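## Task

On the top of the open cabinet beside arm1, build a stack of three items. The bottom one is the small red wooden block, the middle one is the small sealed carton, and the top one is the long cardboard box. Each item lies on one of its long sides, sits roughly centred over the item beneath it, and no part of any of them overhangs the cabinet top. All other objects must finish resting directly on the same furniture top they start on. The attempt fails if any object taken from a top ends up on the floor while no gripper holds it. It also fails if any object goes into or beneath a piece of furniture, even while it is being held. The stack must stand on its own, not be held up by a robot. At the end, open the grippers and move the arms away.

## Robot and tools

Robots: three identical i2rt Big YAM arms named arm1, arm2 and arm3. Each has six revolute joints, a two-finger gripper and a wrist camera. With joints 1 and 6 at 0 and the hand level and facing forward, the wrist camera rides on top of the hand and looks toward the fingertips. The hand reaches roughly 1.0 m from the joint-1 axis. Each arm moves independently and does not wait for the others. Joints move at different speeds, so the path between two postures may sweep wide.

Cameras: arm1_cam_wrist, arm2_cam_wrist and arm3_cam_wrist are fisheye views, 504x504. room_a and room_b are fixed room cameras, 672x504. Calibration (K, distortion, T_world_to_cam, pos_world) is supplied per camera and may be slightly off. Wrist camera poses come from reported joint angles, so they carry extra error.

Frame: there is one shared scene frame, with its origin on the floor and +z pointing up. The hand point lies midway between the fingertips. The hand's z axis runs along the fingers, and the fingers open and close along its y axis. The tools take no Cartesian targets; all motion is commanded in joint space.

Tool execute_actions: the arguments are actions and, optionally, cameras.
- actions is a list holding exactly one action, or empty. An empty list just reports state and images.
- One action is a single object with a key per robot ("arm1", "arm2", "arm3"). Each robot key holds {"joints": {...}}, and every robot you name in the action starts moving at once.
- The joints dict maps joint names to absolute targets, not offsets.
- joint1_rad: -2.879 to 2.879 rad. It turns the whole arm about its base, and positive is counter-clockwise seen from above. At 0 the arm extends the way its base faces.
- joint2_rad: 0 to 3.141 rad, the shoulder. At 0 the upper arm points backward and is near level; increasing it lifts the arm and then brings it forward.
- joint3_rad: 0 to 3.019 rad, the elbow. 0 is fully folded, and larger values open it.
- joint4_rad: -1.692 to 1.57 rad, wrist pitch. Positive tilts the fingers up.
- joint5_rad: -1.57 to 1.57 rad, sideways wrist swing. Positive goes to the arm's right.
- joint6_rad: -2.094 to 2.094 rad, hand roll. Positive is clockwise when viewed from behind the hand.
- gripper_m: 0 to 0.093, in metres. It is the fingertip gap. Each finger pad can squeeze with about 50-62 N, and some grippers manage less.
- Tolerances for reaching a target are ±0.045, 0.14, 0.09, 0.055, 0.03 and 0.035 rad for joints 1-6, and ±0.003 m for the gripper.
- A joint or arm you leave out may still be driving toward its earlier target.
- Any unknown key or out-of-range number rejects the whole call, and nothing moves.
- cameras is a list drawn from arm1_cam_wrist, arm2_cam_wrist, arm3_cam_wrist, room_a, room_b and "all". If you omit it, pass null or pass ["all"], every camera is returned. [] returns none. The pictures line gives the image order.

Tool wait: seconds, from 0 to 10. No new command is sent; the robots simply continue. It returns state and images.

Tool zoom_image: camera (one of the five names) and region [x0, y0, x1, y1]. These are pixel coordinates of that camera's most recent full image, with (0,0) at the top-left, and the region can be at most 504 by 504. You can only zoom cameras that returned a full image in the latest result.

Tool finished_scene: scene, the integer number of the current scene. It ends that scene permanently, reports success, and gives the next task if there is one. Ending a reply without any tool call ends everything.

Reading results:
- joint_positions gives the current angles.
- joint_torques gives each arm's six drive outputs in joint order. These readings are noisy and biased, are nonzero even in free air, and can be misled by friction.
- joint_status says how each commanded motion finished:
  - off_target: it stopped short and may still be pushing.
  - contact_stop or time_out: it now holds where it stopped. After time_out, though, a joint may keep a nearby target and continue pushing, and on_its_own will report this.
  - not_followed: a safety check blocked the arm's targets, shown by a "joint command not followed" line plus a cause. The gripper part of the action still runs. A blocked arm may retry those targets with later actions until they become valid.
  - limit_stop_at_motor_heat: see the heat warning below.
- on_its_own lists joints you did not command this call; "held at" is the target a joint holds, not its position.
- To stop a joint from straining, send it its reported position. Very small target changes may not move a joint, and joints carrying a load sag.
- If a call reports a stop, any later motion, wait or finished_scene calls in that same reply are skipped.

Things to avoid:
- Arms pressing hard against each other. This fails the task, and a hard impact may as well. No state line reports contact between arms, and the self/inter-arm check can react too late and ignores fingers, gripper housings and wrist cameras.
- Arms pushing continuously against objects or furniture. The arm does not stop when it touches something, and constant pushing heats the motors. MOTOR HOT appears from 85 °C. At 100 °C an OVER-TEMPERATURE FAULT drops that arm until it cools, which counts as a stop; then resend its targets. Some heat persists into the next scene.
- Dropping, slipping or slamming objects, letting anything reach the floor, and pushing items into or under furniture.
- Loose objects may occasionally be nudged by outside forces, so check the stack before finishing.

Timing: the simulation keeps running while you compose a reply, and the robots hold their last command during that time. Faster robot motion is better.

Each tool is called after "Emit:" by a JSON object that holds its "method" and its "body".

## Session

Emit:
{"method": "execute_actions", "body": {"actions": []}}

Scene clock: 0.00 s.
Joint torques (N m, as the arm reports them, + toward a larger angle): no reading
Motor temperatures (°C, as the motors report them): arm1=[28 34 35 28 31 32] | arm2=[30 31 31 28 29 30] | arm3=[29 28 32 27 30 31]
arm1.joint_positions: joint1_rad=-0.038 joint2_rad=+0.331 joint3_rad=+1.655 joint4_rad=-1.151 joint5_rad=-0.127 joint6_rad=-0.493 gripper_m=+0.094
arm1.joint_status: not commanded
arm1.hand: x=-0.8491 y=+0.6942 z=+1.5506 quat_wxyz=(-0.740, +0.459, -0.447, -0.205) (m; scene frame)
arm2.joint_positions: joint1_rad=-0.039 joint2_rad=+0.338 joint3_rad=+1.693 joint4_rad=-1.381 joint5_rad=+0.066 joint6_rad=-0.087 gripper_m=+0.095
arm2.joint_status: not commanded
arm2.hand: x=+0.1828 y=+0.0237 z=+1.5530 quat_wxyz=(-0.674, +0.233, -0.683, -0.160) (m; scene frame)
arm3.joint_positions: joint1_rad=+0.619 joint2_rad=+0.541 joint3_rad=+1.510 joint4_rad=-1.390 joint5_rad=-0.233 joint6_rad=+0.349 gripper_m=+0.094
arm3.joint_status: not commanded
arm3.hand: x=+0.6902 y=-0.5100 z=+1.3866 quat_wxyz=(-0.306, +0.421, -0.722, -0.456) (m; scene frame)
pictures: arm1_cam_wrist, arm2_cam_wrist, arm3_cam_wrist, room_a, room_b
camera_calibration (this result's frames):
arm1_cam_wrist: T_world_to_cam=[[0.697896, -0.500956, 0.511844, 0.143371], [0.152586, -0.594259, -0.789667, 1.77326], [0.699756, 0.629205, -0.338292, 0.804776], [0, 0, 0, 1]] pos_world=[-0.933779, 0.619227, 1.59915]
arm2_cam_wrist: T_world_to_cam=[[0.538655, -0.836223, 0.102874, -0.236068], [-0.468443, -0.398738, -0.788396, 1.32825], [0.700295, 0.376483, -0.606505, 0.930031], [0, 0, 0, 1]] pos_world=[0.0980713, -0.0179226, 1.63554]
arm3_cam_wrist: T_world_to_cam=[[0.890659, -0.227707, -0.393543, -0.18452], [-0.399337, -0.805604, -0.437643, 0.472871], [-0.217386, 0.546947, -0.80845, 1.67618], [0, 0, 0, 1]] pos_world=[0.717557, -0.577851, 1.48944]
Images, in order (width x height): arm1_cam_wrist 504x504, arm2_cam_wrist 504x504, arm3_cam_wrist 504x504, room_a 672x504, room_b 672x504.

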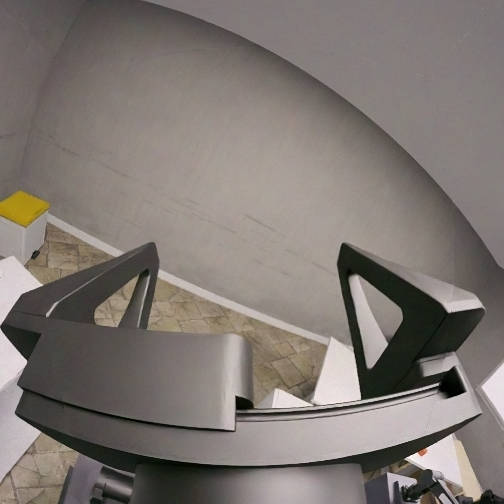

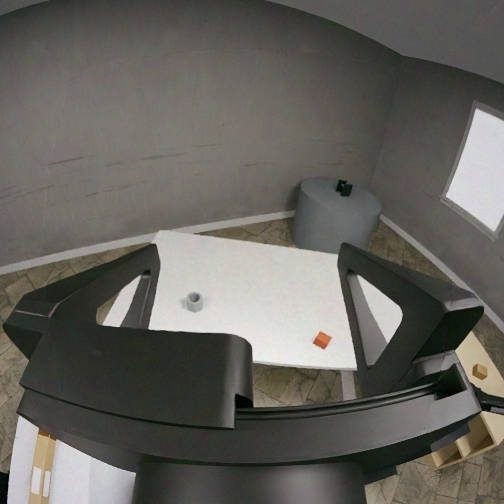

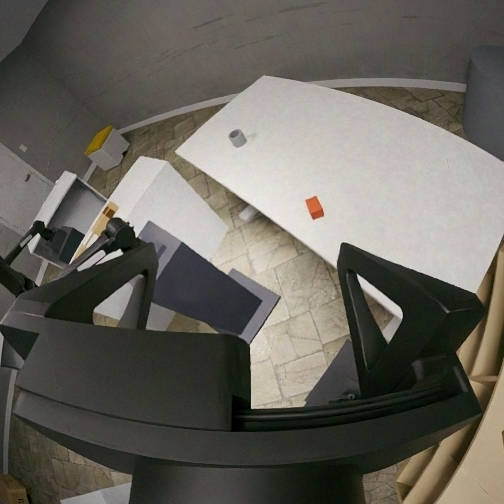

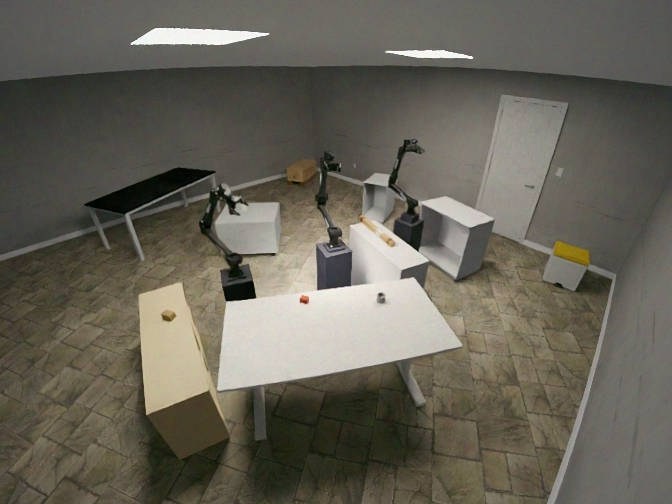

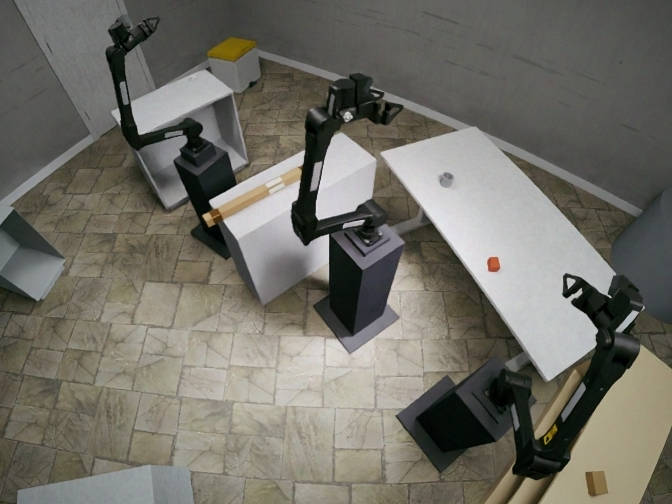

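Emit:
{"method": "execute_actions", "body": {"actions": [{"arm1": {"joints": {"joint1_rad": 1.29, "joint2_rad": 1.2, "joint3_rad": 1.5, "joint4_rad": -1.45, "joint5_rad": 0, "joint6_rad": 0, "gripper_m": 0.093}}, "arm2": {"joints": {"joint1_rad": -0.75, "joint2_rad": 2.07, "joint3_rad": 1.86, "joint4_rad": -1.33, "joint5_rad": 0, "joint6_rad": 0, "gripper_m": 0.093}}, "arm3": {"joints": {"joint1_rad": -1.30, "joint2_rad": 1.88, "joint3_rad": 1.66, "joint4_rad": -1.32, "joint5_rad": 0, "joint6_rad": 0, "gripper_m": 0.093}}}]}}

Scene clock: 35.70 s.
Joint torques (N m, as the arm reports them, + toward a larger angle): arm1=[  0.34 -10.33  11.99   0.56  -0.07   0.13] | arm2=[ -0.17 -20.94   9.15   0.43  -0.13   0.15] | arm3=[  0.79 -19.94   9.03  -0.14  -0.13  -0.24]
Motor temperatures (°C, as the motors report them): arm1=[28 34 36 28 31 32] | arm2=[30 31 32 28 29 30] | arm3=[29 28 34 27 30 31]
arm1.joint_positions: joint1_rad=+1.290 joint2_rad=+1.203 joint3_rad=+1.476 joint4_rad=-1.444 joint5_rad=+0.000 joint6_rad=-0.014 gripper_m=+0.093
arm1.joint_status: all done
arm1.hand: x=-1.1020 y=+0.9829 z=+1.2015 quat_wxyz=(-0.089, +0.892, -0.409, -0.172) (m; scene frame)
arm2.joint_positions: joint1_rad=-0.749 joint2_rad=+2.063 joint3_rad=+1.857 joint4_rad=-1.333 joint5_rad=-0.001 joint6_rad=-0.007 gripper_m=+0.093
arm2.joint_status: all done
arm2.hand: x=+0.7990 y=-0.0368 z=+0.9696 quat_wxyz=(-0.012, -0.038, -0.999, +0.007) (m; scene frame)
arm3.joint_positions: joint1_rad=-1.307 joint2_rad=+1.884 joint3_rad=+1.649 joint4_rad=-1.316 joint5_rad=+0.002 joint6_rad=+0.016 gripper_m=+0.093
arm3.joint_status: all done
arm3.hand: x=+1.1282 y=-1.0432 z=+0.9213 quat_wxyz=(-0.009, -0.337, -0.942, +0.004) (m; scene frame)
pictures: arm1_cam_wrist, arm2_cam_wrist, arm3_cam_wrist, room_a, room_b
camera_calibration (this result's frames):
arm1_cam_wrist: T_world_to_cam=[[0.749691, 0.660878, 0.034709, 0.131608], [0.637779, -0.735497, 0.228651, 1.15767], [0.176639, -0.149281, -0.97289, 1.63312], [0, 0, 0, 1]] pos_world=[-1.12547, 1.00828, 1.31957]
arm2_cam_wrist: T_world_to_cam=[[-0.0683841, -0.997628, 0.00783588, 0.0126199], [-0.828557, 0.0611663, 0.556554, 0.133479], [-0.555713, 0.0315669, -0.830775, 1.37575], [0, 0, 0, 1]] pos_world=[0.875982, -0.0390028, 1.06855]
arm3_cam_wrist: T_world_to_cam=[[-0.628126, -0.778104, 0.00353703, -0.105682], [-0.637211, 0.516988, 0.571564, 0.732855], [-0.446565, 0.35676, -0.82055, 1.7582], [0, 0, 0, 1]] pos_world=[1.18575, -1.08836, 1.02419]
Images, in order (width x height): arm1_cam_wrist 504x504, arm2_cam_wrist 504x504, arm3_cam_wrist 504x504, room_a 672x504, room_b 672x504.

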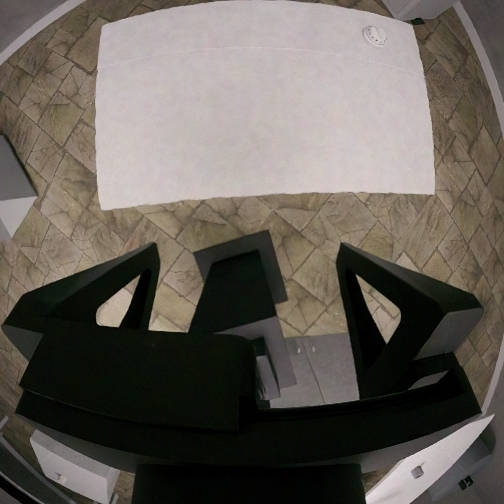

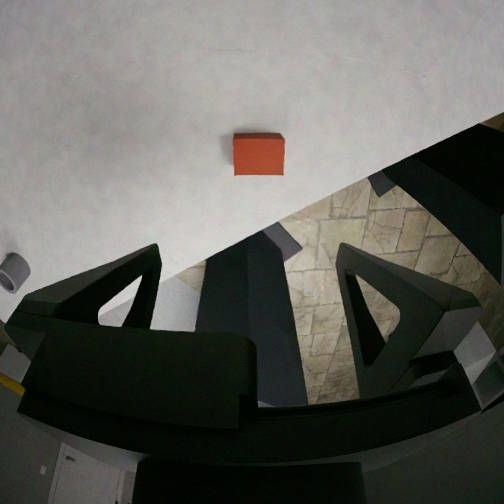

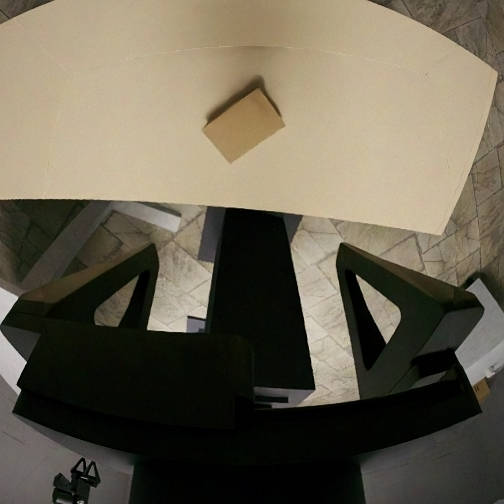

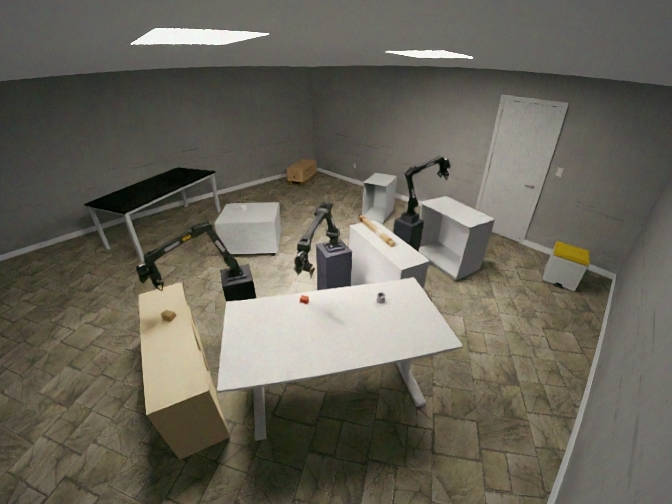

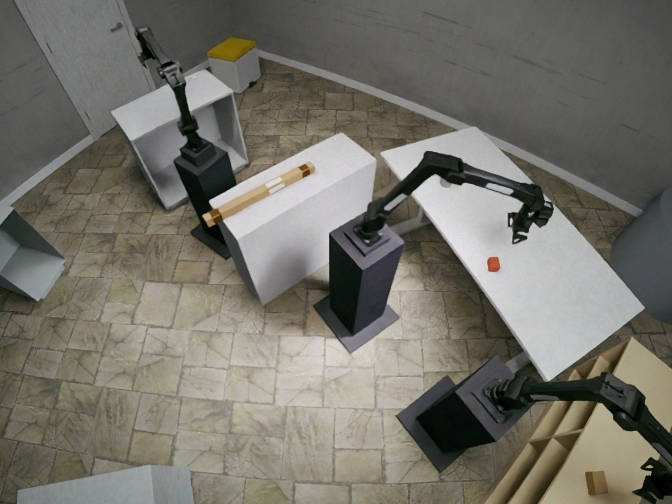

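Let me zoom for accuracy.

Emit:
{"method": "zoom_image", "body": {"camera": "arm2_cam_wrist", "region": [200, 100, 320, 220]}}

Emit:
{"method": "zoom_image", "body": {"camera": "arm3_cam_wrist", "region": [180, 60, 310, 190]}}

Region (200, 100, 320, 220) of arm2_cam_wrist's 504x504 image, scaled by 4.200, with more detail than that image has.

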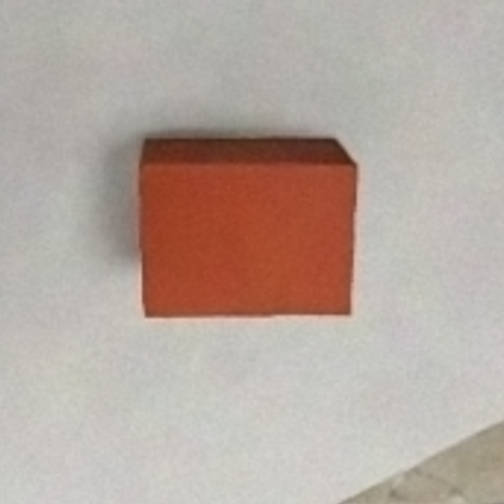

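Region (180, 60, 310, 190) of arm3_cam_wrist's 504x504 image, scaled by 3.877, with more detail than that image has.

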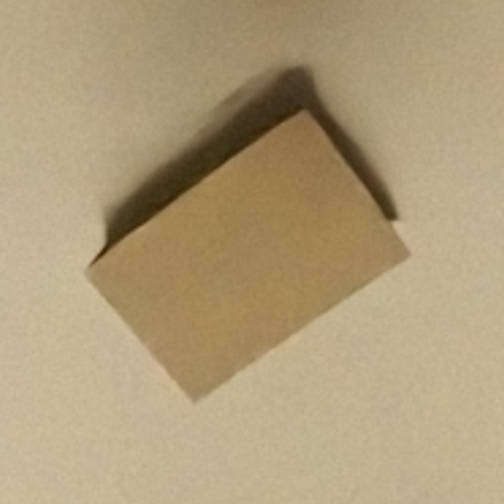

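Emit:
{"method": "execute_actions", "body": {"actions": [{"arm1": {"joints": {"joint1_rad": 1.165, "joint2_rad": 1.87, "joint3_rad": 1.75, "joint4_rad": -1.42, "joint5_rad": 0, "joint6_rad": 0, "gripper_m": 0.093}}, "arm2": {"joints": {"joint1_rad": -0.775, "joint2_rad": 2.25, "joint3_rad": 1.765, "joint4_rad": -1.075, "joint5_rad": 0, "joint6_rad": -0.04, "gripper_m": 0.093}}, "arm3": {"joints": {"joint1_rad": -1.292, "joint2_rad": 2.14, "joint3_rad": 1.60, "joint4_rad": -1.01, "joint5_rad": 0, "joint6_rad": 0.965, "gripper_m": 0.093}}}], "cameras": ["arm1_cam_wrist", "arm2_cam_wrist", "arm3_cam_wrist"]}}

Scene clock: 74.37 s.
Joint torques (N m, as the arm reports them, + toward a larger angle): arm1=[  0.63 -22.37  11.7    0.22  -0.07   0.12] | arm2=[ -0.38 -23.21   8.22   0.9   -0.1   -0.07] | arm3=[  0.87 -22.     8.5    0.68  -0.03   0.06]
Motor temperatures (°C, as the motors report them): arm1=[28 34 41 28 31 32] | arm2=[30 33 34 28 29 30] | arm3=[29 30 35 27 30 31]
arm1.joint_positions: joint1_rad=+1.159 joint2_rad=+1.872 joint3_rad=+1.723 joint4_rad=-1.423 joint5_rad=+0.000 joint6_rad=-0.013 gripper_m=+0.093
arm1.joint_status: all done
arm1.hand: x=-1.1423 y=+1.1534 z=+0.9853 quat_wxyz=(-0.004, +0.879, -0.477, +0.007) (m; scene frame)
arm2.joint_positions: joint1_rad=-0.768 joint2_rad=+2.254 joint3_rad=+1.760 joint4_rad=-1.091 joint5_rad=-0.001 joint6_rad=-0.033 gripper_m=+0.093
arm2.joint_status: all done
arm2.hand: x=+0.8005 y=-0.0511 z=+0.8156 quat_wxyz=(+0.012, -0.034, -0.999, +0.006) (m; scene frame)
arm3.joint_positions: joint1_rad=-1.300 joint2_rad=+2.148 joint3_rad=+1.582 joint4_rad=-1.022 joint5_rad=+0.002 joint6_rad=+0.949 gripper_m=+0.093
arm3.joint_status: all done
arm3.hand: x=+1.1499 y=-1.0545 z=+0.7465 quat_wxyz=(+0.008, -0.722, -0.692, +0.002) (m; scene frame)
pictures: arm1_cam_wrist, arm2_cam_wrist, arm3_cam_wrist
camera_calibration (this result's frames):
arm1_cam_wrist: T_world_to_cam=[[0.827192, 0.561448, 0.022993, 0.271364], [0.44248, -0.676044, 0.589216, 0.711256], [0.346359, -0.477221, -0.807648, 1.86469], [0, 0, 0, 1]] pos_world=[-1.18504, 1.21836, 1.08069]
arm2_cam_wrist: T_world_to_cam=[[-0.0607409, -0.998131, 0.00673441, -0.00558669], [-0.802238, 0.0528321, 0.594661, 0.168703], [-0.593906, 0.0307177, -0.803948, 1.25772], [0, 0, 0, 1]] pos_world=[0.881967, -0.0531234, 0.910857]
arm3_cam_wrist: T_world_to_cam=[[-0.999277, 0.033995, 0.0170392, 1.17287], [0.0374631, 0.803281, 0.59442, 0.361485], [0.00652001, 0.594629, -0.803974, 1.34594], [0, 0, 0, 1]] pos_world=[1.1497, -1.13058, 0.847243]
Images, in order (width x height): arm1_cam_wrist 504x504, arm2_cam_wrist 504x504, arm3_cam_wrist 504x504.

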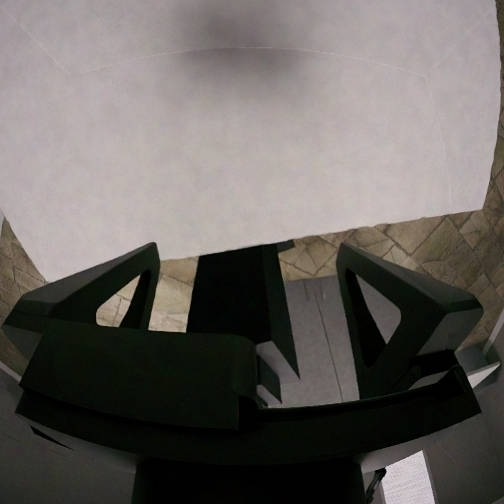

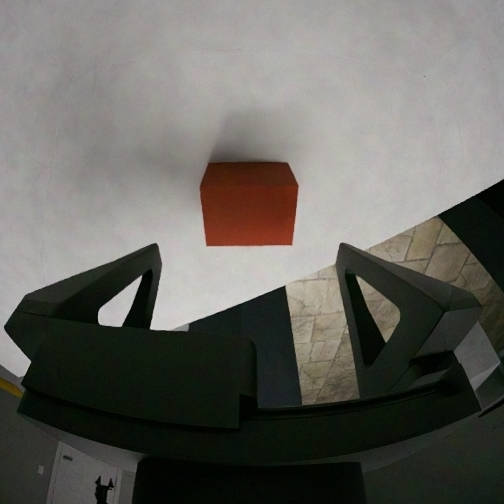

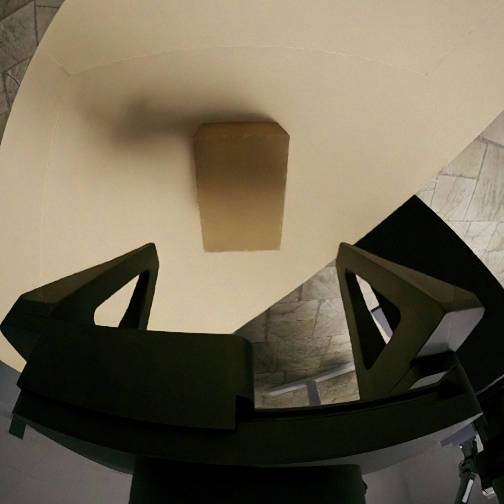

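Emit:
{"method": "execute_actions", "body": {"actions": [{"arm1": {"joints": {"joint1_rad": 0.2, "joint2_rad": 1.2, "joint3_rad": 1.5, "joint4_rad": -1.45, "joint5_rad": 0, "joint6_rad": 0, "gripper_m": 0.093}}, "arm2": {"joints": {"joint1_rad": -0.775, "joint2_rad": 2.348, "joint3_rad": 1.712, "joint4_rad": -0.912, "joint5_rad": 0, "joint6_rad": -0.04, "gripper_m": 0.093}}, "arm3": {"joints": {"joint1_rad": -1.287, "joint2_rad": 2.295, "joint3_rad": 1.568, "joint4_rad": -0.812, "joint5_rad": 0, "joint6_rad": 0.965, "gripper_m": 0.093}}}], "cameras": ["arm2_cam_wrist", "arm3_cam_wrist"]}}

Scene clock: 96.83 s.
Joint torques (N m, as the arm reports them, + toward a larger angle): arm1=[ -0.03 -10.64  10.39   0.65  -0.16   0.09] | arm2=[ -0.55 -22.66   6.92   1.06  -0.12  -0.04] | arm3=[  0.99 -22.89   6.79   0.61   0.     0.06]
Motor temperatures (°C, as the motors report them): arm1=[28 35 41 28 31 32] | arm2=[30 34 34 28 29 30] | arm3=[29 31 35 27 30 31]
arm1.joint_positions: joint1_rad=+0.204 joint2_rad=+1.209 joint3_rad=+1.492 joint4_rad=-1.446 joint5_rad=+0.003 joint6_rad=-0.010 gripper_m=+0.093
arm1.joint_status: all done
arm1.hand: x=-0.6790 y=+1.0495 z=+1.2135 quat_wxyz=(-0.177, +0.549, -0.810, -0.107) (m; scene frame)
arm2.joint_positions: joint1_rad=-0.768 joint2_rad=+2.342 joint3_rad=+1.718 joint4_rad=-0.928 joint5_rad=-0.001 joint6_rad=-0.033 gripper_m=+0.093
arm2.joint_status: all done
arm2.hand: x=+0.8023 y=-0.0523 z=+0.7467 quat_wxyz=(-0.005, -0.034, -0.999, +0.007) (m; scene frame)
arm3.joint_positions: joint1_rad=-1.296 joint2_rad=+2.302 joint3_rad=+1.557 joint4_rad=-0.824 joint5_rad=+0.002 joint6_rad=+0.950 gripper_m=+0.093
arm3.joint_status: all done
arm3.hand: x=+1.1533 y=-1.0544 z=+0.6480 quat_wxyz=(+0.000, -0.721, -0.693, +0.001) (m; scene frame)
pictures: arm2_cam_wrist, arm3_cam_wrist
camera_calibration (this result's frames):
arm2_cam_wrist: T_world_to_cam=[[-0.0604916, -0.998136, 0.0080412, -0.00741405], [-0.821023, 0.0543361, 0.568304, 0.246024], [-0.567681, 0.0277756, -0.82278, 1.19635], [0, 0, 0, 1]] pos_world=[0.880688, -0.0539975, 0.844576]
arm3_cam_wrist: T_world_to_cam=[[-0.999502, 0.0314425, 0.00254592, 1.18485], [0.0269698, 0.809876, 0.585981, 0.444367], [0.0163629, 0.585758, -0.81032, 1.2501], [0, 0, 0, 1]] pos_world=[1.15182, -1.12939, 0.749571]
Images, in order (width x height): arm2_cam_wrist 504x504, arm3_cam_wrist 504x504.

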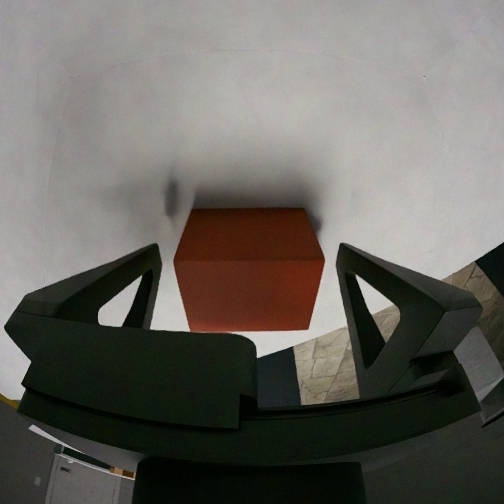

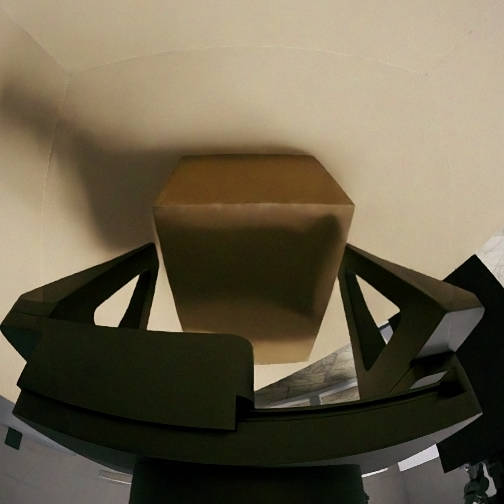

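Emit:
{"method": "execute_actions", "body": {"actions": [{"arm1": {"joints": {"joint1_rad": -0.4}}, "arm2": {"joints": {"joint2_rad": 2.365, "joint3_rad": 1.70, "joint4_rad": -0.912}}, "arm3": {"joints": {"gripper_m": 0.045}}}], "cameras": ["arm2_cam_wrist", "arm3_cam_wrist"]}}

Scene clock: 102.37 s.
Joint torques (N m, as the arm reports them, + toward a larger angle): arm1=[  0.29 -10.94  10.45   0.67  -0.08   0.09] | arm2=[ -0.55 -20.96   6.09   1.04  -0.12  -0.04] | arm3=[  1.01 -22.95   6.83   0.53   0.04   0.07]
Motor temperatures (°C, as the motors report them): arm1=[28 35 41 28 31 32] | arm2=[30 34 34 28 29 30] | arm3=[29 31 34 27 30 31]
arm1.joint_positions: joint1_rad=-0.400 joint2_rad=+1.209 joint3_rad=+1.492 joint4_rad=-1.446 joint5_rad=+0.000 joint6_rad=-0.010 gripper_m=+0.093
arm1.joint_status: all done
arm1.hand: x=-0.4895 y=+0.8914 z=+1.2164 quat_wxyz=(-0.203, +0.283, -0.936, -0.055) (m; scene frame)
arm2.joint_positions: joint1_rad=-0.768 joint2_rad=+2.342 joint3_rad=+1.718 joint4_rad=-0.928 joint5_rad=-0.001 joint6_rad=-0.033 gripper_m=+0.093
arm2.joint_status: all done
arm2.hand: x=+0.8023 y=-0.0523 z=+0.7467 quat_wxyz=(-0.005, -0.034, -0.999, +0.007) (m; scene frame)
arm3.joint_positions: joint1_rad=-1.296 joint2_rad=+2.302 joint3_rad=+1.557 joint4_rad=-0.824 joint5_rad=+0.002 joint6_rad=+0.950 gripper_m=+0.059
arm3.joint_status: gripper_m off_target (ended at +0.059, target +0.045)
arm3.hand: x=+1.1534 y=-1.0544 z=+0.6480 quat_wxyz=(-0.001, -0.721, -0.693, +0.001) (m; scene frame)
pictures: arm2_cam_wrist, arm3_cam_wrist
camera_calibration (this result's frames):
arm2_cam_wrist: T_world_to_cam=[[-0.0604916, -0.998136, 0.0080412, -0.00741405], [-0.821023, 0.0543361, 0.568304, 0.246024], [-0.567681, 0.0277756, -0.82278, 1.19635], [0, 0, 0, 1]] pos_world=[0.880688, -0.0539975, 0.844576]
arm3_cam_wrist: T_world_to_cam=[[-0.999491, 0.0318235, 0.00201244, 1.1857], [0.0269646, 0.809826, 0.58605, 0.444278], [0.0170205, 0.585807, -0.810272, 1.24936], [0, 0, 0, 1]] pos_world=[1.15185, -1.1294, 0.749565]
Images, in order (width x height): arm2_cam_wrist 504x504, arm3_cam_wrist 504x504.

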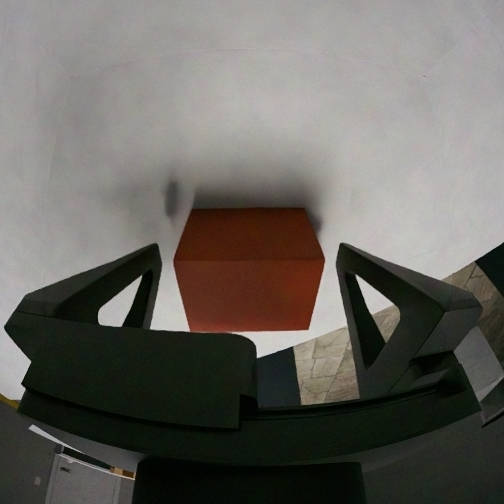

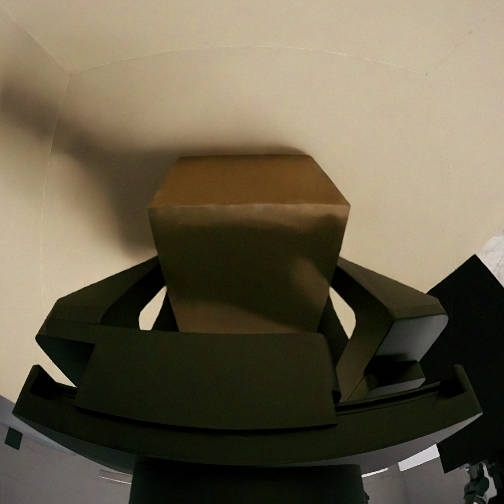

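Emit:
{"method": "execute_actions", "body": {"actions": [{"arm1": {"joints": {"joint1_rad": -1.0}}, "arm2": {"joints": {"joint2_rad": 2.382, "joint3_rad": 1.70, "joint4_rad": -0.912}}, "arm3": {"joints": {"joint2_rad": 1.95, "joint3_rad": 1.62, "joint4_rad": -1.2, "gripper_m": 0.045}}}], "cameras": ["arm2_cam_wrist", "arm3_cam_wrist"]}}

Scene clock: 109.37 s.
Joint torques (N m, as the arm reports them, + toward a larger angle): arm1=[  0.47 -10.91  10.45   0.67  -0.09   0.09] | arm2=[ -0.58 -20.6    5.98   0.97  -0.09  -0.02] | arm3=[  1.2  -20.16   8.88  -0.52  -0.01   0.05]
Motor temperatures (°C, as the motors report them): arm1=[28 34 41 28 31 32] | arm2=[30 34 33 28 29 30] | arm3=[29 31 34 27 30 31]
arm1.joint_positions: joint1_rad=-1.000 joint2_rad=+1.209 joint3_rad=+1.492 joint4_rad=-1.446 joint5_rad=+0.000 joint6_rad=-0.010 gripper_m=+0.093
arm1.joint_status: all done
arm1.hand: x=-0.4230 y=+0.6549 z=+1.2173 quat_wxyz=(-0.211, -0.007, -0.977, +0.003) (m; scene frame)
arm2.joint_positions: joint1_rad=-0.768 joint2_rad=+2.354 joint3_rad=+1.718 joint4_rad=-0.928 joint5_rad=-0.001 joint6_rad=-0.033 gripper_m=+0.093
arm2.joint_status: all done
arm2.hand: x=+0.7992 y=-0.0521 z=+0.7391 quat_wxyz=(+0.001, -0.034, -0.999, +0.007) (m; scene frame)
arm3.joint_positions: joint1_rad=-1.296 joint2_rad=+1.946 joint3_rad=+1.608 joint4_rad=-1.188 joint5_rad=+0.002 joint6_rad=+0.950 gripper_m=+0.059
arm3.joint_status: gripper_m off_target (ended at +0.059, target +0.045); the others done
arm3.hand: x=+1.1446 y=-1.0477 z=+0.8715 quat_wxyz=(-0.022, -0.721, -0.693, -0.003) (m; scene frame)
pictures: arm2_cam_wrist, arm3_cam_wrist
camera_calibration (this result's frames):
arm2_cam_wrist: T_world_to_cam=[[-0.0605805, -0.998135, 0.00754829, -0.00690673], [-0.814051, 0.0537811, 0.578298, 0.234809], [-0.577625, 0.0288889, -0.815791, 1.19117], [0, 0, 0, 1]] pos_world=[0.878777, -0.0539337, 0.836006]
arm3_cam_wrist: T_world_to_cam=[[-0.998966, 0.0314357, -0.0328482, 1.20563], [0.00738364, 0.825045, 0.565018, 0.364804], [0.044863, 0.564191, -0.824424, 1.3845], [0, 0, 0, 1]] pos_world=[1.13958, -1.12, 0.974895]
Images, in order (width x height): arm2_cam_wrist 504x504, arm3_cam_wrist 504x504.

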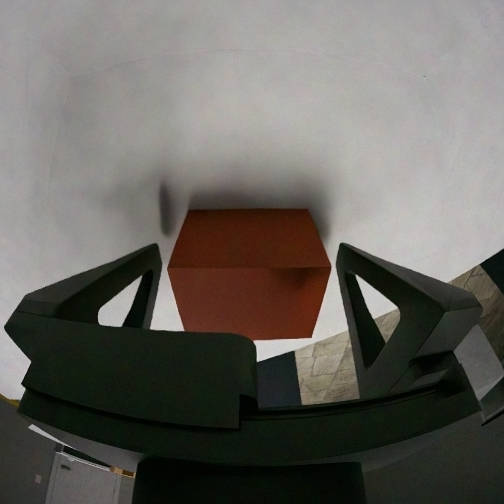

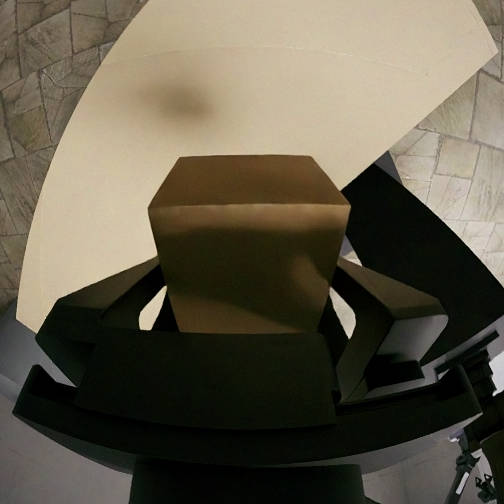

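Emit:
{"method": "execute_actions", "body": {"actions": [{"arm1": {"joints": {"joint1_rad": -1.7}}, "arm2": {"joints": {"joint2_rad": 2.36, "gripper_m": 0.045}}, "arm3": {"joints": {"joint1_rad": -0.6, "joint2_rad": 1.85, "joint3_rad": 1.62, "joint4_rad": -1.32, "gripper_m": 0.045}}}], "cameras": ["arm1_cam_wrist", "arm2_cam_wrist"]}}

Scene clock: 113.57 s.
Joint torques (N m, as the arm reports them, + toward a larger angle): arm1=[  0.49 -11.    10.46   0.66  -0.1    0.09] | arm2=[ -0.34 -22.78   6.08   1.17  -0.12   0.  ] | arm3=[  0.27 -18.5    9.21  -0.64   0.19   0.02]
Motor temperatures (°C, as the motors report them): arm1=[28 34 41 28 31 32] | arm2=[30 34 33 28 29 30] | arm3=[29 31 35 27 30 31]
arm1.joint_positions: joint1_rad=-1.699 joint2_rad=+1.209 joint3_rad=+1.492 joint4_rad=-1.446 joint5_rad=+0.000 joint6_rad=-0.010 gripper_m=+0.093
arm1.joint_status: all done
arm1.hand: x=-0.5272 y=+0.3901 z=+1.2153 quat_wxyz=(-0.197, -0.343, -0.916, +0.070) (m; scene frame)
arm2.joint_positions: joint1_rad=-0.768 joint2_rad=+2.354 joint3_rad=+1.718 joint4_rad=-0.928 joint5_rad=-0.001 joint6_rad=-0.033 gripper_m=+0.060
arm2.joint_status: gripper_m off_target (ended at +0.060, target +0.045); the others done
arm2.hand: x=+0.7992 y=-0.0521 z=+0.7391 quat_wxyz=(+0.001, -0.034, -0.999, +0.007) (m; scene frame)
arm3.joint_positions: joint1_rad=-0.603 joint2_rad=+1.850 joint3_rad=+1.608 joint4_rad=-1.308 joint5_rad=-0.001 joint6_rad=+0.951 gripper_m=+0.059
arm3.joint_status: gripper_m off_target (ended at +0.059, target +0.045); the others done
arm3.hand: x=+1.2421 y=-0.6635 z=+0.9248 quat_wxyz=(-0.009, -0.443, -0.897, -0.006) (m; scene frame)
pictures: arm1_cam_wrist, arm2_cam_wrist
camera_calibration (this result's frames):
arm1_cam_wrist: T_world_to_cam=[[-0.643812, -0.765122, 0.00974796, -0.0560961], [-0.748658, 0.63249, 0.198667, -0.876278], [-0.15817, 0.120607, -0.980018, 1.18346], [0, 0, 0, 1]] pos_world=[-0.504959, 0.368583, 1.33445]
arm2_cam_wrist: T_world_to_cam=[[-0.0601997, -0.998158, 0.00754733, -0.00721154], [-0.814068, 0.0534698, 0.578302, 0.234804], [-0.577641, 0.0286696, -0.815788, 1.19117], [0, 0, 0, 1]] pos_world=[0.878778, -0.0539035, 0.836006]
Images, in order (width x height): arm1_cam_wrist 504x504, arm2_cam_wrist 504x504.

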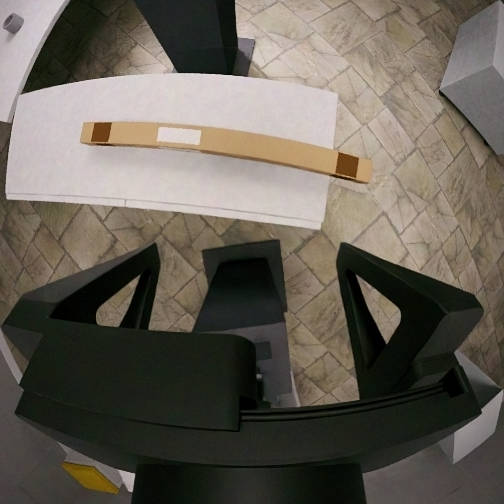

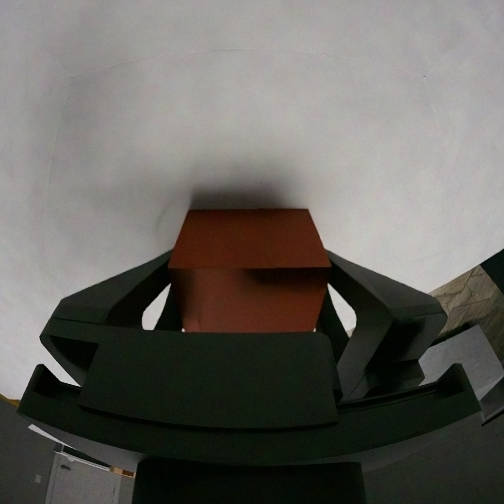

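Emit:
{"method": "zoom_image", "body": {"camera": "arm1_cam_wrist", "region": [60, 90, 228, 210]}}

Emit:
{"method": "zoom_image", "body": {"camera": "arm1_cam_wrist", "region": [220, 80, 388, 240]}}

Region (60, 90, 228, 210) of arm1_cam_wrist's 504x504 image, scaled by 3.000, with more detail than that image has; it fills the top 360 rows of this view, and the rest is white.

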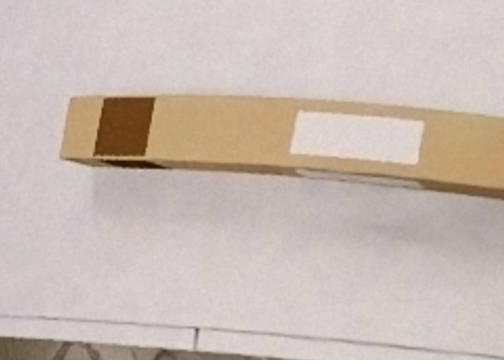

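Region (220, 80, 388, 240) of arm1_cam_wrist's 504x504 image, scaled by 3.000, with more detail than that image has; it fills the top 480 rows of this view, and the rest is white.

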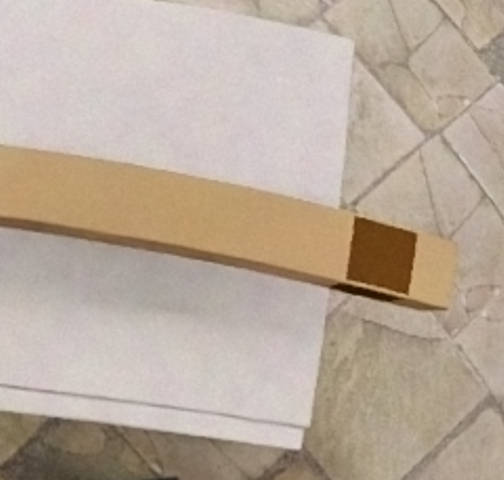

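Emit:
{"method": "execute_actions", "body": {"actions": [{"arm1": {"joints": {"joint1_rad": -1.597, "joint2_rad": 1.905, "joint3_rad": 1.605, "joint4_rad": -1.235, "joint5_rad": 0, "joint6_rad": -1.345, "gripper_m": 0.093}}, "arm2": {"joints": {"joint2_rad": 1.6, "joint3_rad": 1.5, "joint4_rad": -1.45, "gripper_m": 0.045}}, "arm3": {"joints": {"joint1_rad": -0.1, "gripper_m": 0.045}}}], "cameras": ["arm1_cam_wrist", "arm2_cam_wrist"]}}

Scene clock: 144.27 s.
Joint torques (N m, as the arm reports them, + toward a larger angle): arm1=[  0.33 -21.59  11.22   0.26  -0.18  -0.12] | arm2=[  0.14 -14.32   9.57  -0.16  -0.11  -0.02] | arm3=[  0.95 -19.07   9.08  -0.68   0.15   0.04]
Motor temperatures (°C, as the motors report them): arm1=[28 34 41 28 31 32] | arm2=[30 35 33 28 29 30] | arm3=[29 31 35 27 30 31]
arm1.joint_positions: joint1_rad=-1.593 joint2_rad=+1.910 joint3_rad=+1.578 joint4_rad=-1.239 joint5_rad=+0.000 joint6_rad=-1.331 gripper_m=+0.093
arm1.joint_status: all done
arm1.hand: x=-0.3668 y=+0.3336 z=+0.9227 quat_wxyz=(-0.008, +0.349, -0.937, +0.002) (m; scene frame)
arm2.joint_positions: joint1_rad=-0.768 joint2_rad=+1.596 joint3_rad=+1.491 joint4_rad=-1.436 joint5_rad=-0.001 joint6_rad=-0.033 gripper_m=+0.060
arm2.joint_status: gripper_m off_target (ended at +0.060, target +0.045); the others done
arm2.hand: x=+0.6438 y=-0.0312 z=+1.0842 quat_wxyz=(-0.011, -0.034, -0.999, +0.008) (m; scene frame)
arm3.joint_positions: joint1_rad=-0.107 joint2_rad=+1.850 joint3_rad=+1.608 joint4_rad=-1.308 joint5_rad=-0.001 joint6_rad=+0.951 gripper_m=+0.059
arm3.joint_status: gripper_m off_target (ended at +0.059, target +0.045); the others done
arm3.hand: x=+1.1650 y=-0.3959 z=+0.9250 quat_wxyz=(-0.007, -0.209, -0.978, -0.008) (m; scene frame)
pictures: arm1_cam_wrist, arm2_cam_wrist
camera_calibration (this result's frames):
arm1_cam_wrist: T_world_to_cam=[[0.669118, -0.742894, 0.0197331, 0.471729], [-0.617326, -0.540845, 0.57131, -0.566474], [-0.41375, -0.394455, -0.820497, 0.859719], [0, 0, 0, 1]] pos_world=[-0.309633, 0.383191, 1.01972]
arm2_cam_wrist: T_world_to_cam=[[-0.0600305, -0.99816, 0.0085279, 0.000588918], [-0.827678, 0.0545495, 0.558545, -0.0622092], [-0.557983, 0.0264714, -0.82943, 1.38442], [0, 0, 0, 1]] pos_world=[0.721031, -0.0326663, 1.18302]
Images, in order (width x height): arm1_cam_wrist 504x504, arm2_cam_wrist 504x504.

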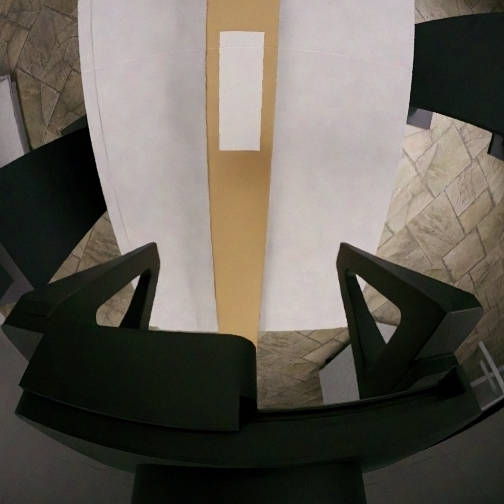

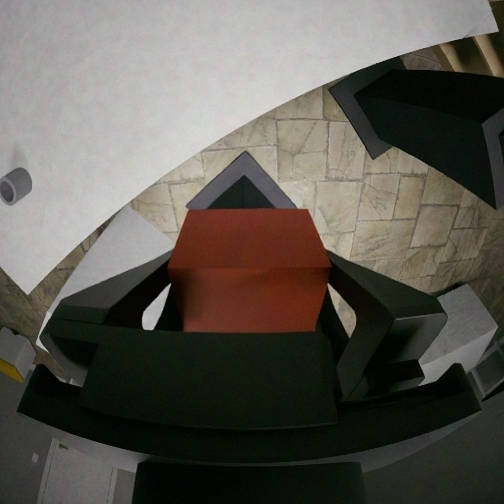

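Emit:
{"method": "execute_actions", "body": {"actions": [{"arm1": {"joints": {"joint1_rad": -1.60, "joint2_rad": 2.055, "joint3_rad": 1.445, "joint4_rad": -0.932, "joint5_rad": 0, "joint6_rad": -1.345, "gripper_m": 0.093}}, "arm2": {"joints": {"joint1_rad": 0.4, "joint2_rad": 1.5, "joint3_rad": 1.5, "joint4_rad": -1.5, "gripper_m": 0.045}}, "arm3": {"joints": {"joint1_rad": 0.72, "joint2_rad": 2.21, "joint3_rad": 1.90, "joint4_rad": -1.22, "gripper_m": 0.045}}}], "cameras": ["arm1_cam_wrist", "arm3_cam_wrist", "room_b"]}}

Scene clock: 163.13 s.
Joint torques (N m, as the arm reports them, + toward a larger angle): arm1=[  0.03 -21.41   8.51   0.45  -0.21  -0.12] | arm2=[  0.29 -13.31   9.64  -0.29  -0.13  -0.02] | arm3=[  0.42 -25.38  10.61   0.06   0.06   0.05]
Motor temperatures (°C, as the motors report them): arm1=[28 35 41 28 31 32] | arm2=[30 34 35 28 29 30] | arm3=[29 31 36 27 30 31]
arm1.joint_positions: joint1_rad=-1.592 joint2_rad=+2.048 joint3_rad=+1.436 joint4_rad=-0.940 joint5_rad=+0.001 joint6_rad=-1.334 gripper_m=+0.093
arm1.joint_status: all done
arm1.hand: x=-0.3643 y=+0.3339 z=+0.7985 quat_wxyz=(-0.012, +0.351, -0.936, +0.011) (m; scene frame)
arm2.joint_positions: joint1_rad=+0.402 joint2_rad=+1.498 joint3_rad=+1.491 joint4_rad=-1.482 joint5_rad=-0.001 joint6_rad=-0.035 gripper_m=+0.060
arm2.joint_status: gripper_m off_target (ended at +0.060, target +0.045); the others done
arm2.hand: x=+0.3839 y=+0.4254 z=+1.1236 quat_wxyz=(-0.027, +0.524, -0.851, -0.017) (m; scene frame)
arm3.joint_positions: joint1_rad=+0.716 joint2_rad=+2.229 joint3_rad=+1.863 joint4_rad=-1.220 joint5_rad=+0.000 joint6_rad=+0.952 gripper_m=+0.059
arm3.joint_status: gripper_m off_target (ended at +0.059, target +0.045); the others done
arm3.hand: x=+0.8191 y=-0.0377 z=+0.7930 quat_wxyz=(+0.003, +0.199, -0.980, +0.006) (m; scene frame)
pictures: arm1_cam_wrist, arm3_cam_wrist, room_b
camera_calibration (this result's frames):
arm1_cam_wrist: T_world_to_cam=[[0.671363, -0.74014, 0.038271, 0.457834], [-0.623693, -0.536333, 0.568641, -0.495488], [-0.400348, -0.405634, -0.821695, 0.768581], [0, 0, 0, 1]] pos_world=[-0.308705, 0.384877, 0.895772]
arm3_cam_wrist: T_world_to_cam=[[0.396575, -0.917905, 0.0133744, -0.369353], [-0.741658, -0.311775, 0.593919, 0.126016], [-0.540992, -0.245453, -0.804413, 1.19799], [0, 0, 0, 1]] pos_world=[0.88804, -0.00569173, 0.893776]
Images, in order (width x height): arm1_cam_wrist 504x504, arm3_cam_wrist 504x504, room_b 672x504.

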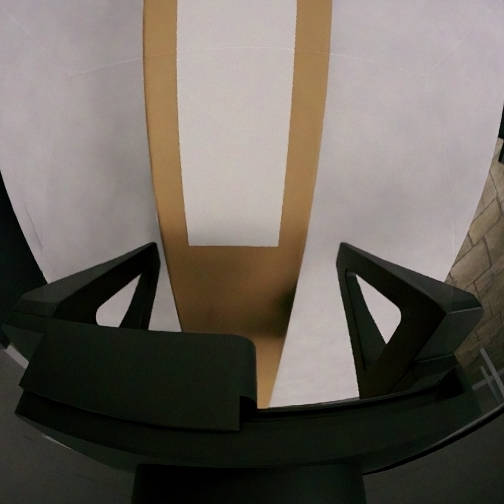

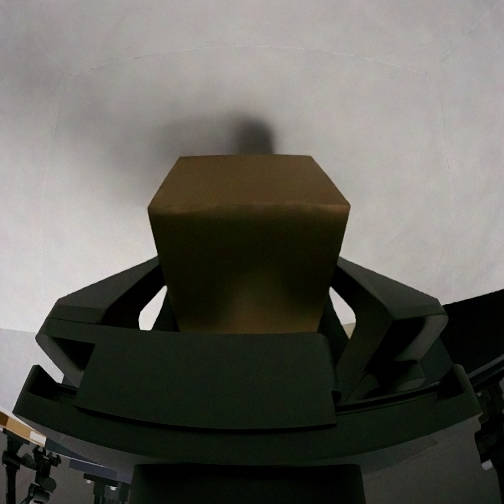

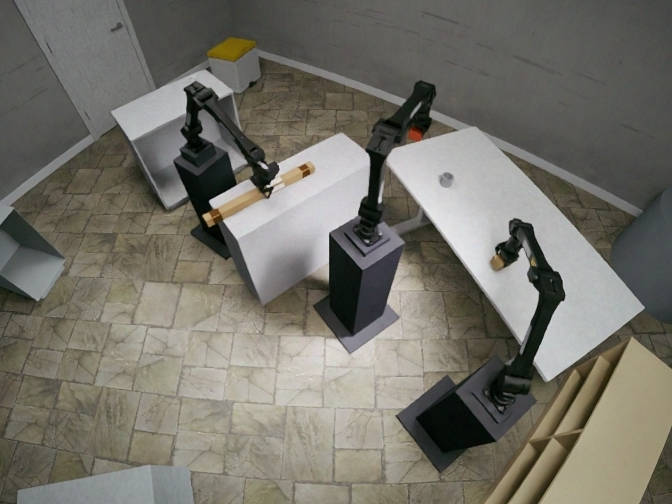

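Emit:
{"method": "execute_actions", "body": {"actions": [{"arm1": {"joints": {"joint1_rad": -1.615, "joint2_rad": 2.088, "joint3_rad": 1.44, "joint4_rad": -0.932}}, "arm3": {"joints": {"joint1_rad": 0.72, "joint2_rad": 2.29, "joint3_rad": 1.90, "joint4_rad": -1.125, "gripper_m": 0.045}}}], "cameras": ["arm1_cam_wrist"]}}

Scene clock: 168.57 s.
Joint torques (N m, as the arm reports them, + toward a larger angle): arm1=[ -0.26 -20.59   7.81   0.28  -0.2   -0.11] | arm2=[  0.2  -13.59   9.63  -0.29  -0.11  -0.03] | arm3=[  0.92 -22.9   10.33   0.68   0.06   0.05]
Motor temperatures (°C, as the motors report them): arm1=[28 35 40 28 31 32] | arm2=[30 34 35 28 29 30] | arm3=[29 32 36 27 30 31]
arm1.joint_positions: joint1_rad=-1.605 joint2_rad=+2.078 joint3_rad=+1.436 joint4_rad=-0.937 joint5_rad=+0.001 joint6_rad=-1.335 gripper_m=+0.093
arm1.joint_status: all done
arm1.hand: x=-0.3716 y=+0.3306 z=+0.7820 quat_wxyz=(-0.005, +0.346, -0.938, -0.001) (m; scene frame)
arm2.joint_positions: joint1_rad=+0.402 joint2_rad=+1.498 joint3_rad=+1.491 joint4_rad=-1.482 joint5_rad=-0.001 joint6_rad=-0.035 gripper_m=+0.060
arm2.joint_status: not commanded
arm2.hand: x=+0.3839 y=+0.4254 z=+1.1236 quat_wxyz=(-0.027, +0.524, -0.851, -0.017) (m; scene frame)
arm3.joint_positions: joint1_rad=+0.716 joint2_rad=+2.278 joint3_rad=+1.865 joint4_rad=-1.136 joint5_rad=+0.000 joint6_rad=+0.952 gripper_m=+0.059
arm3.joint_status: gripper_m off_target (ended at +0.059, target +0.045); the others done
arm3.hand: x=+0.8222 y=-0.0234 z=+0.7622 quat_wxyz=(-0.004, +0.198, -0.980, -0.011) (m; scene frame)
pictures: arm1_cam_wrist
camera_calibration (this result's frames):
arm1_cam_wrist: T_world_to_cam=[[0.663599, -0.747993, 0.0119741, 0.481243], [-0.617425, -0.538584, 0.573335, -0.493066], [-0.422402, -0.387858, -0.819233, 0.734777], [0, 0, 0, 1]] pos_world=[-0.313412, 0.379398, 0.878884]
Images, in order (width x height): arm1_cam_wrist 504x504.

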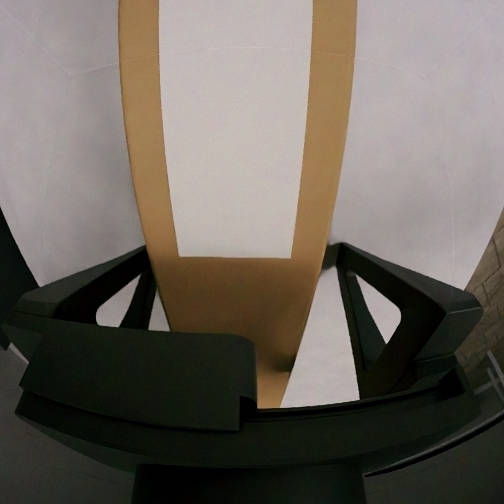

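Emit:
{"method": "execute_actions", "body": {"actions": [{"arm1": {"joints": {"joint2_rad": 2.075, "gripper_m": 0.035}}, "arm3": {"joints": {"joint2_rad": 2.33, "gripper_m": 0.045}}}], "cameras": ["arm1_cam_wrist", "arm3_cam_wrist"]}}

Scene clock: 171.37 s.
Joint torques (N m, as the arm reports them, + toward a larger angle): arm1=[ -0.16 -22.55   7.9    0.27  -0.18  -0.11] | arm2=[ -0.05 -13.44   9.6   -0.34  -0.13  -0.02] | arm3=[  0.88 -20.15  10.42   0.77   0.09   0.05]
Motor temperatures (°C, as the motors report them): arm1=[28 35 40 28 31 32] | arm2=[30 34 35 28 29 30] | arm3=[29 32 36 27 30 31]
arm1.joint_positions: joint1_rad=-1.605 joint2_rad=+2.078 joint3_rad=+1.436 joint4_rad=-0.937 joint5_rad=+0.001 joint6_rad=-1.335 gripper_m=+0.049
arm1.joint_status: gripper_m off_target (ended at +0.049, target +0.035); the others done
arm1.hand: x=-0.3714 y=+0.3306 z=+0.7820 quat_wxyz=(-0.006, +0.346, -0.938, +0.000) (m; scene frame)
arm2.joint_positions: joint1_rad=+0.402 joint2_rad=+1.498 joint3_rad=+1.491 joint4_rad=-1.482 joint5_rad=-0.001 joint6_rad=-0.035 gripper_m=+0.060
arm2.joint_status: not commanded
arm2.hand: x=+0.3839 y=+0.4254 z=+1.1236 quat_wxyz=(-0.027, +0.524, -0.851, -0.017) (m; scene frame)
arm3.joint_positions: joint1_rad=+0.716 joint2_rad=+2.279 joint3_rad=+1.865 joint4_rad=-1.136 joint5_rad=+0.000 joint6_rad=+0.952 gripper_m=+0.059
arm3.joint_status: gripper_m off_target (ended at +0.059, target +0.045); the others done
arm3.hand: x=+0.8221 y=-0.0236 z=+0.7612 quat_wxyz=(-0.004, +0.198, -0.980, -0.010) (m; scene frame)
pictures: arm1_cam_wrist, arm3_cam_wrist
camera_calibration (this result's frames):
arm1_cam_wrist: T_world_to_cam=[[0.663869, -0.747742, 0.0126416, 0.480569], [-0.617706, -0.538733, 0.572892, -0.492689], [-0.421565, -0.388134, -0.819533, 0.735473], [0, 0, 0, 1]] pos_world=[-0.313322, 0.379376, 0.878928]
arm3_cam_wrist: T_world_to_cam=[[0.396227, -0.91802, -0.0155821, -0.334951], [-0.746082, -0.331816, 0.577287, 0.167344], [-0.535131, -0.217111, -0.816393, 1.18249], [0, 0, 0, 1]] pos_world=[0.890354, 0.0047669, 0.863549]
Images, in order (width x height): arm1_cam_wrist 504x504, arm3_cam_wrist 504x504.

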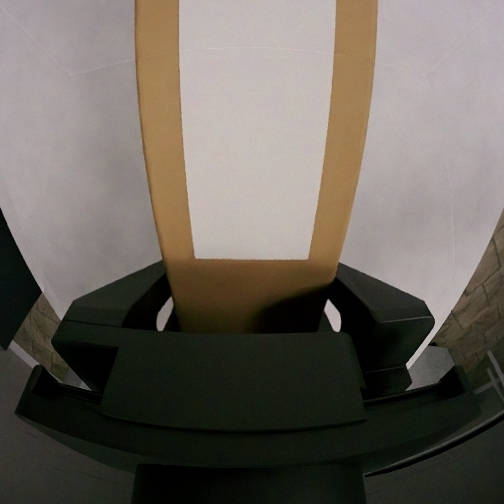

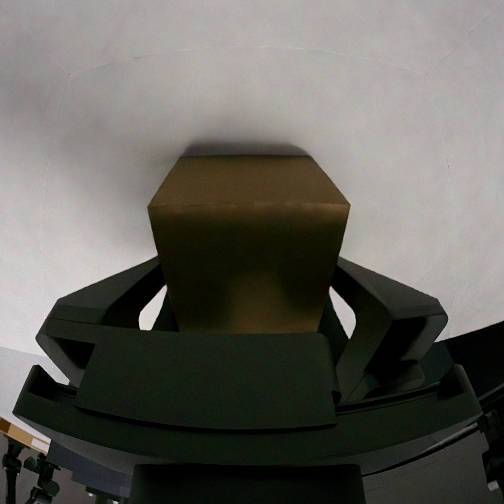

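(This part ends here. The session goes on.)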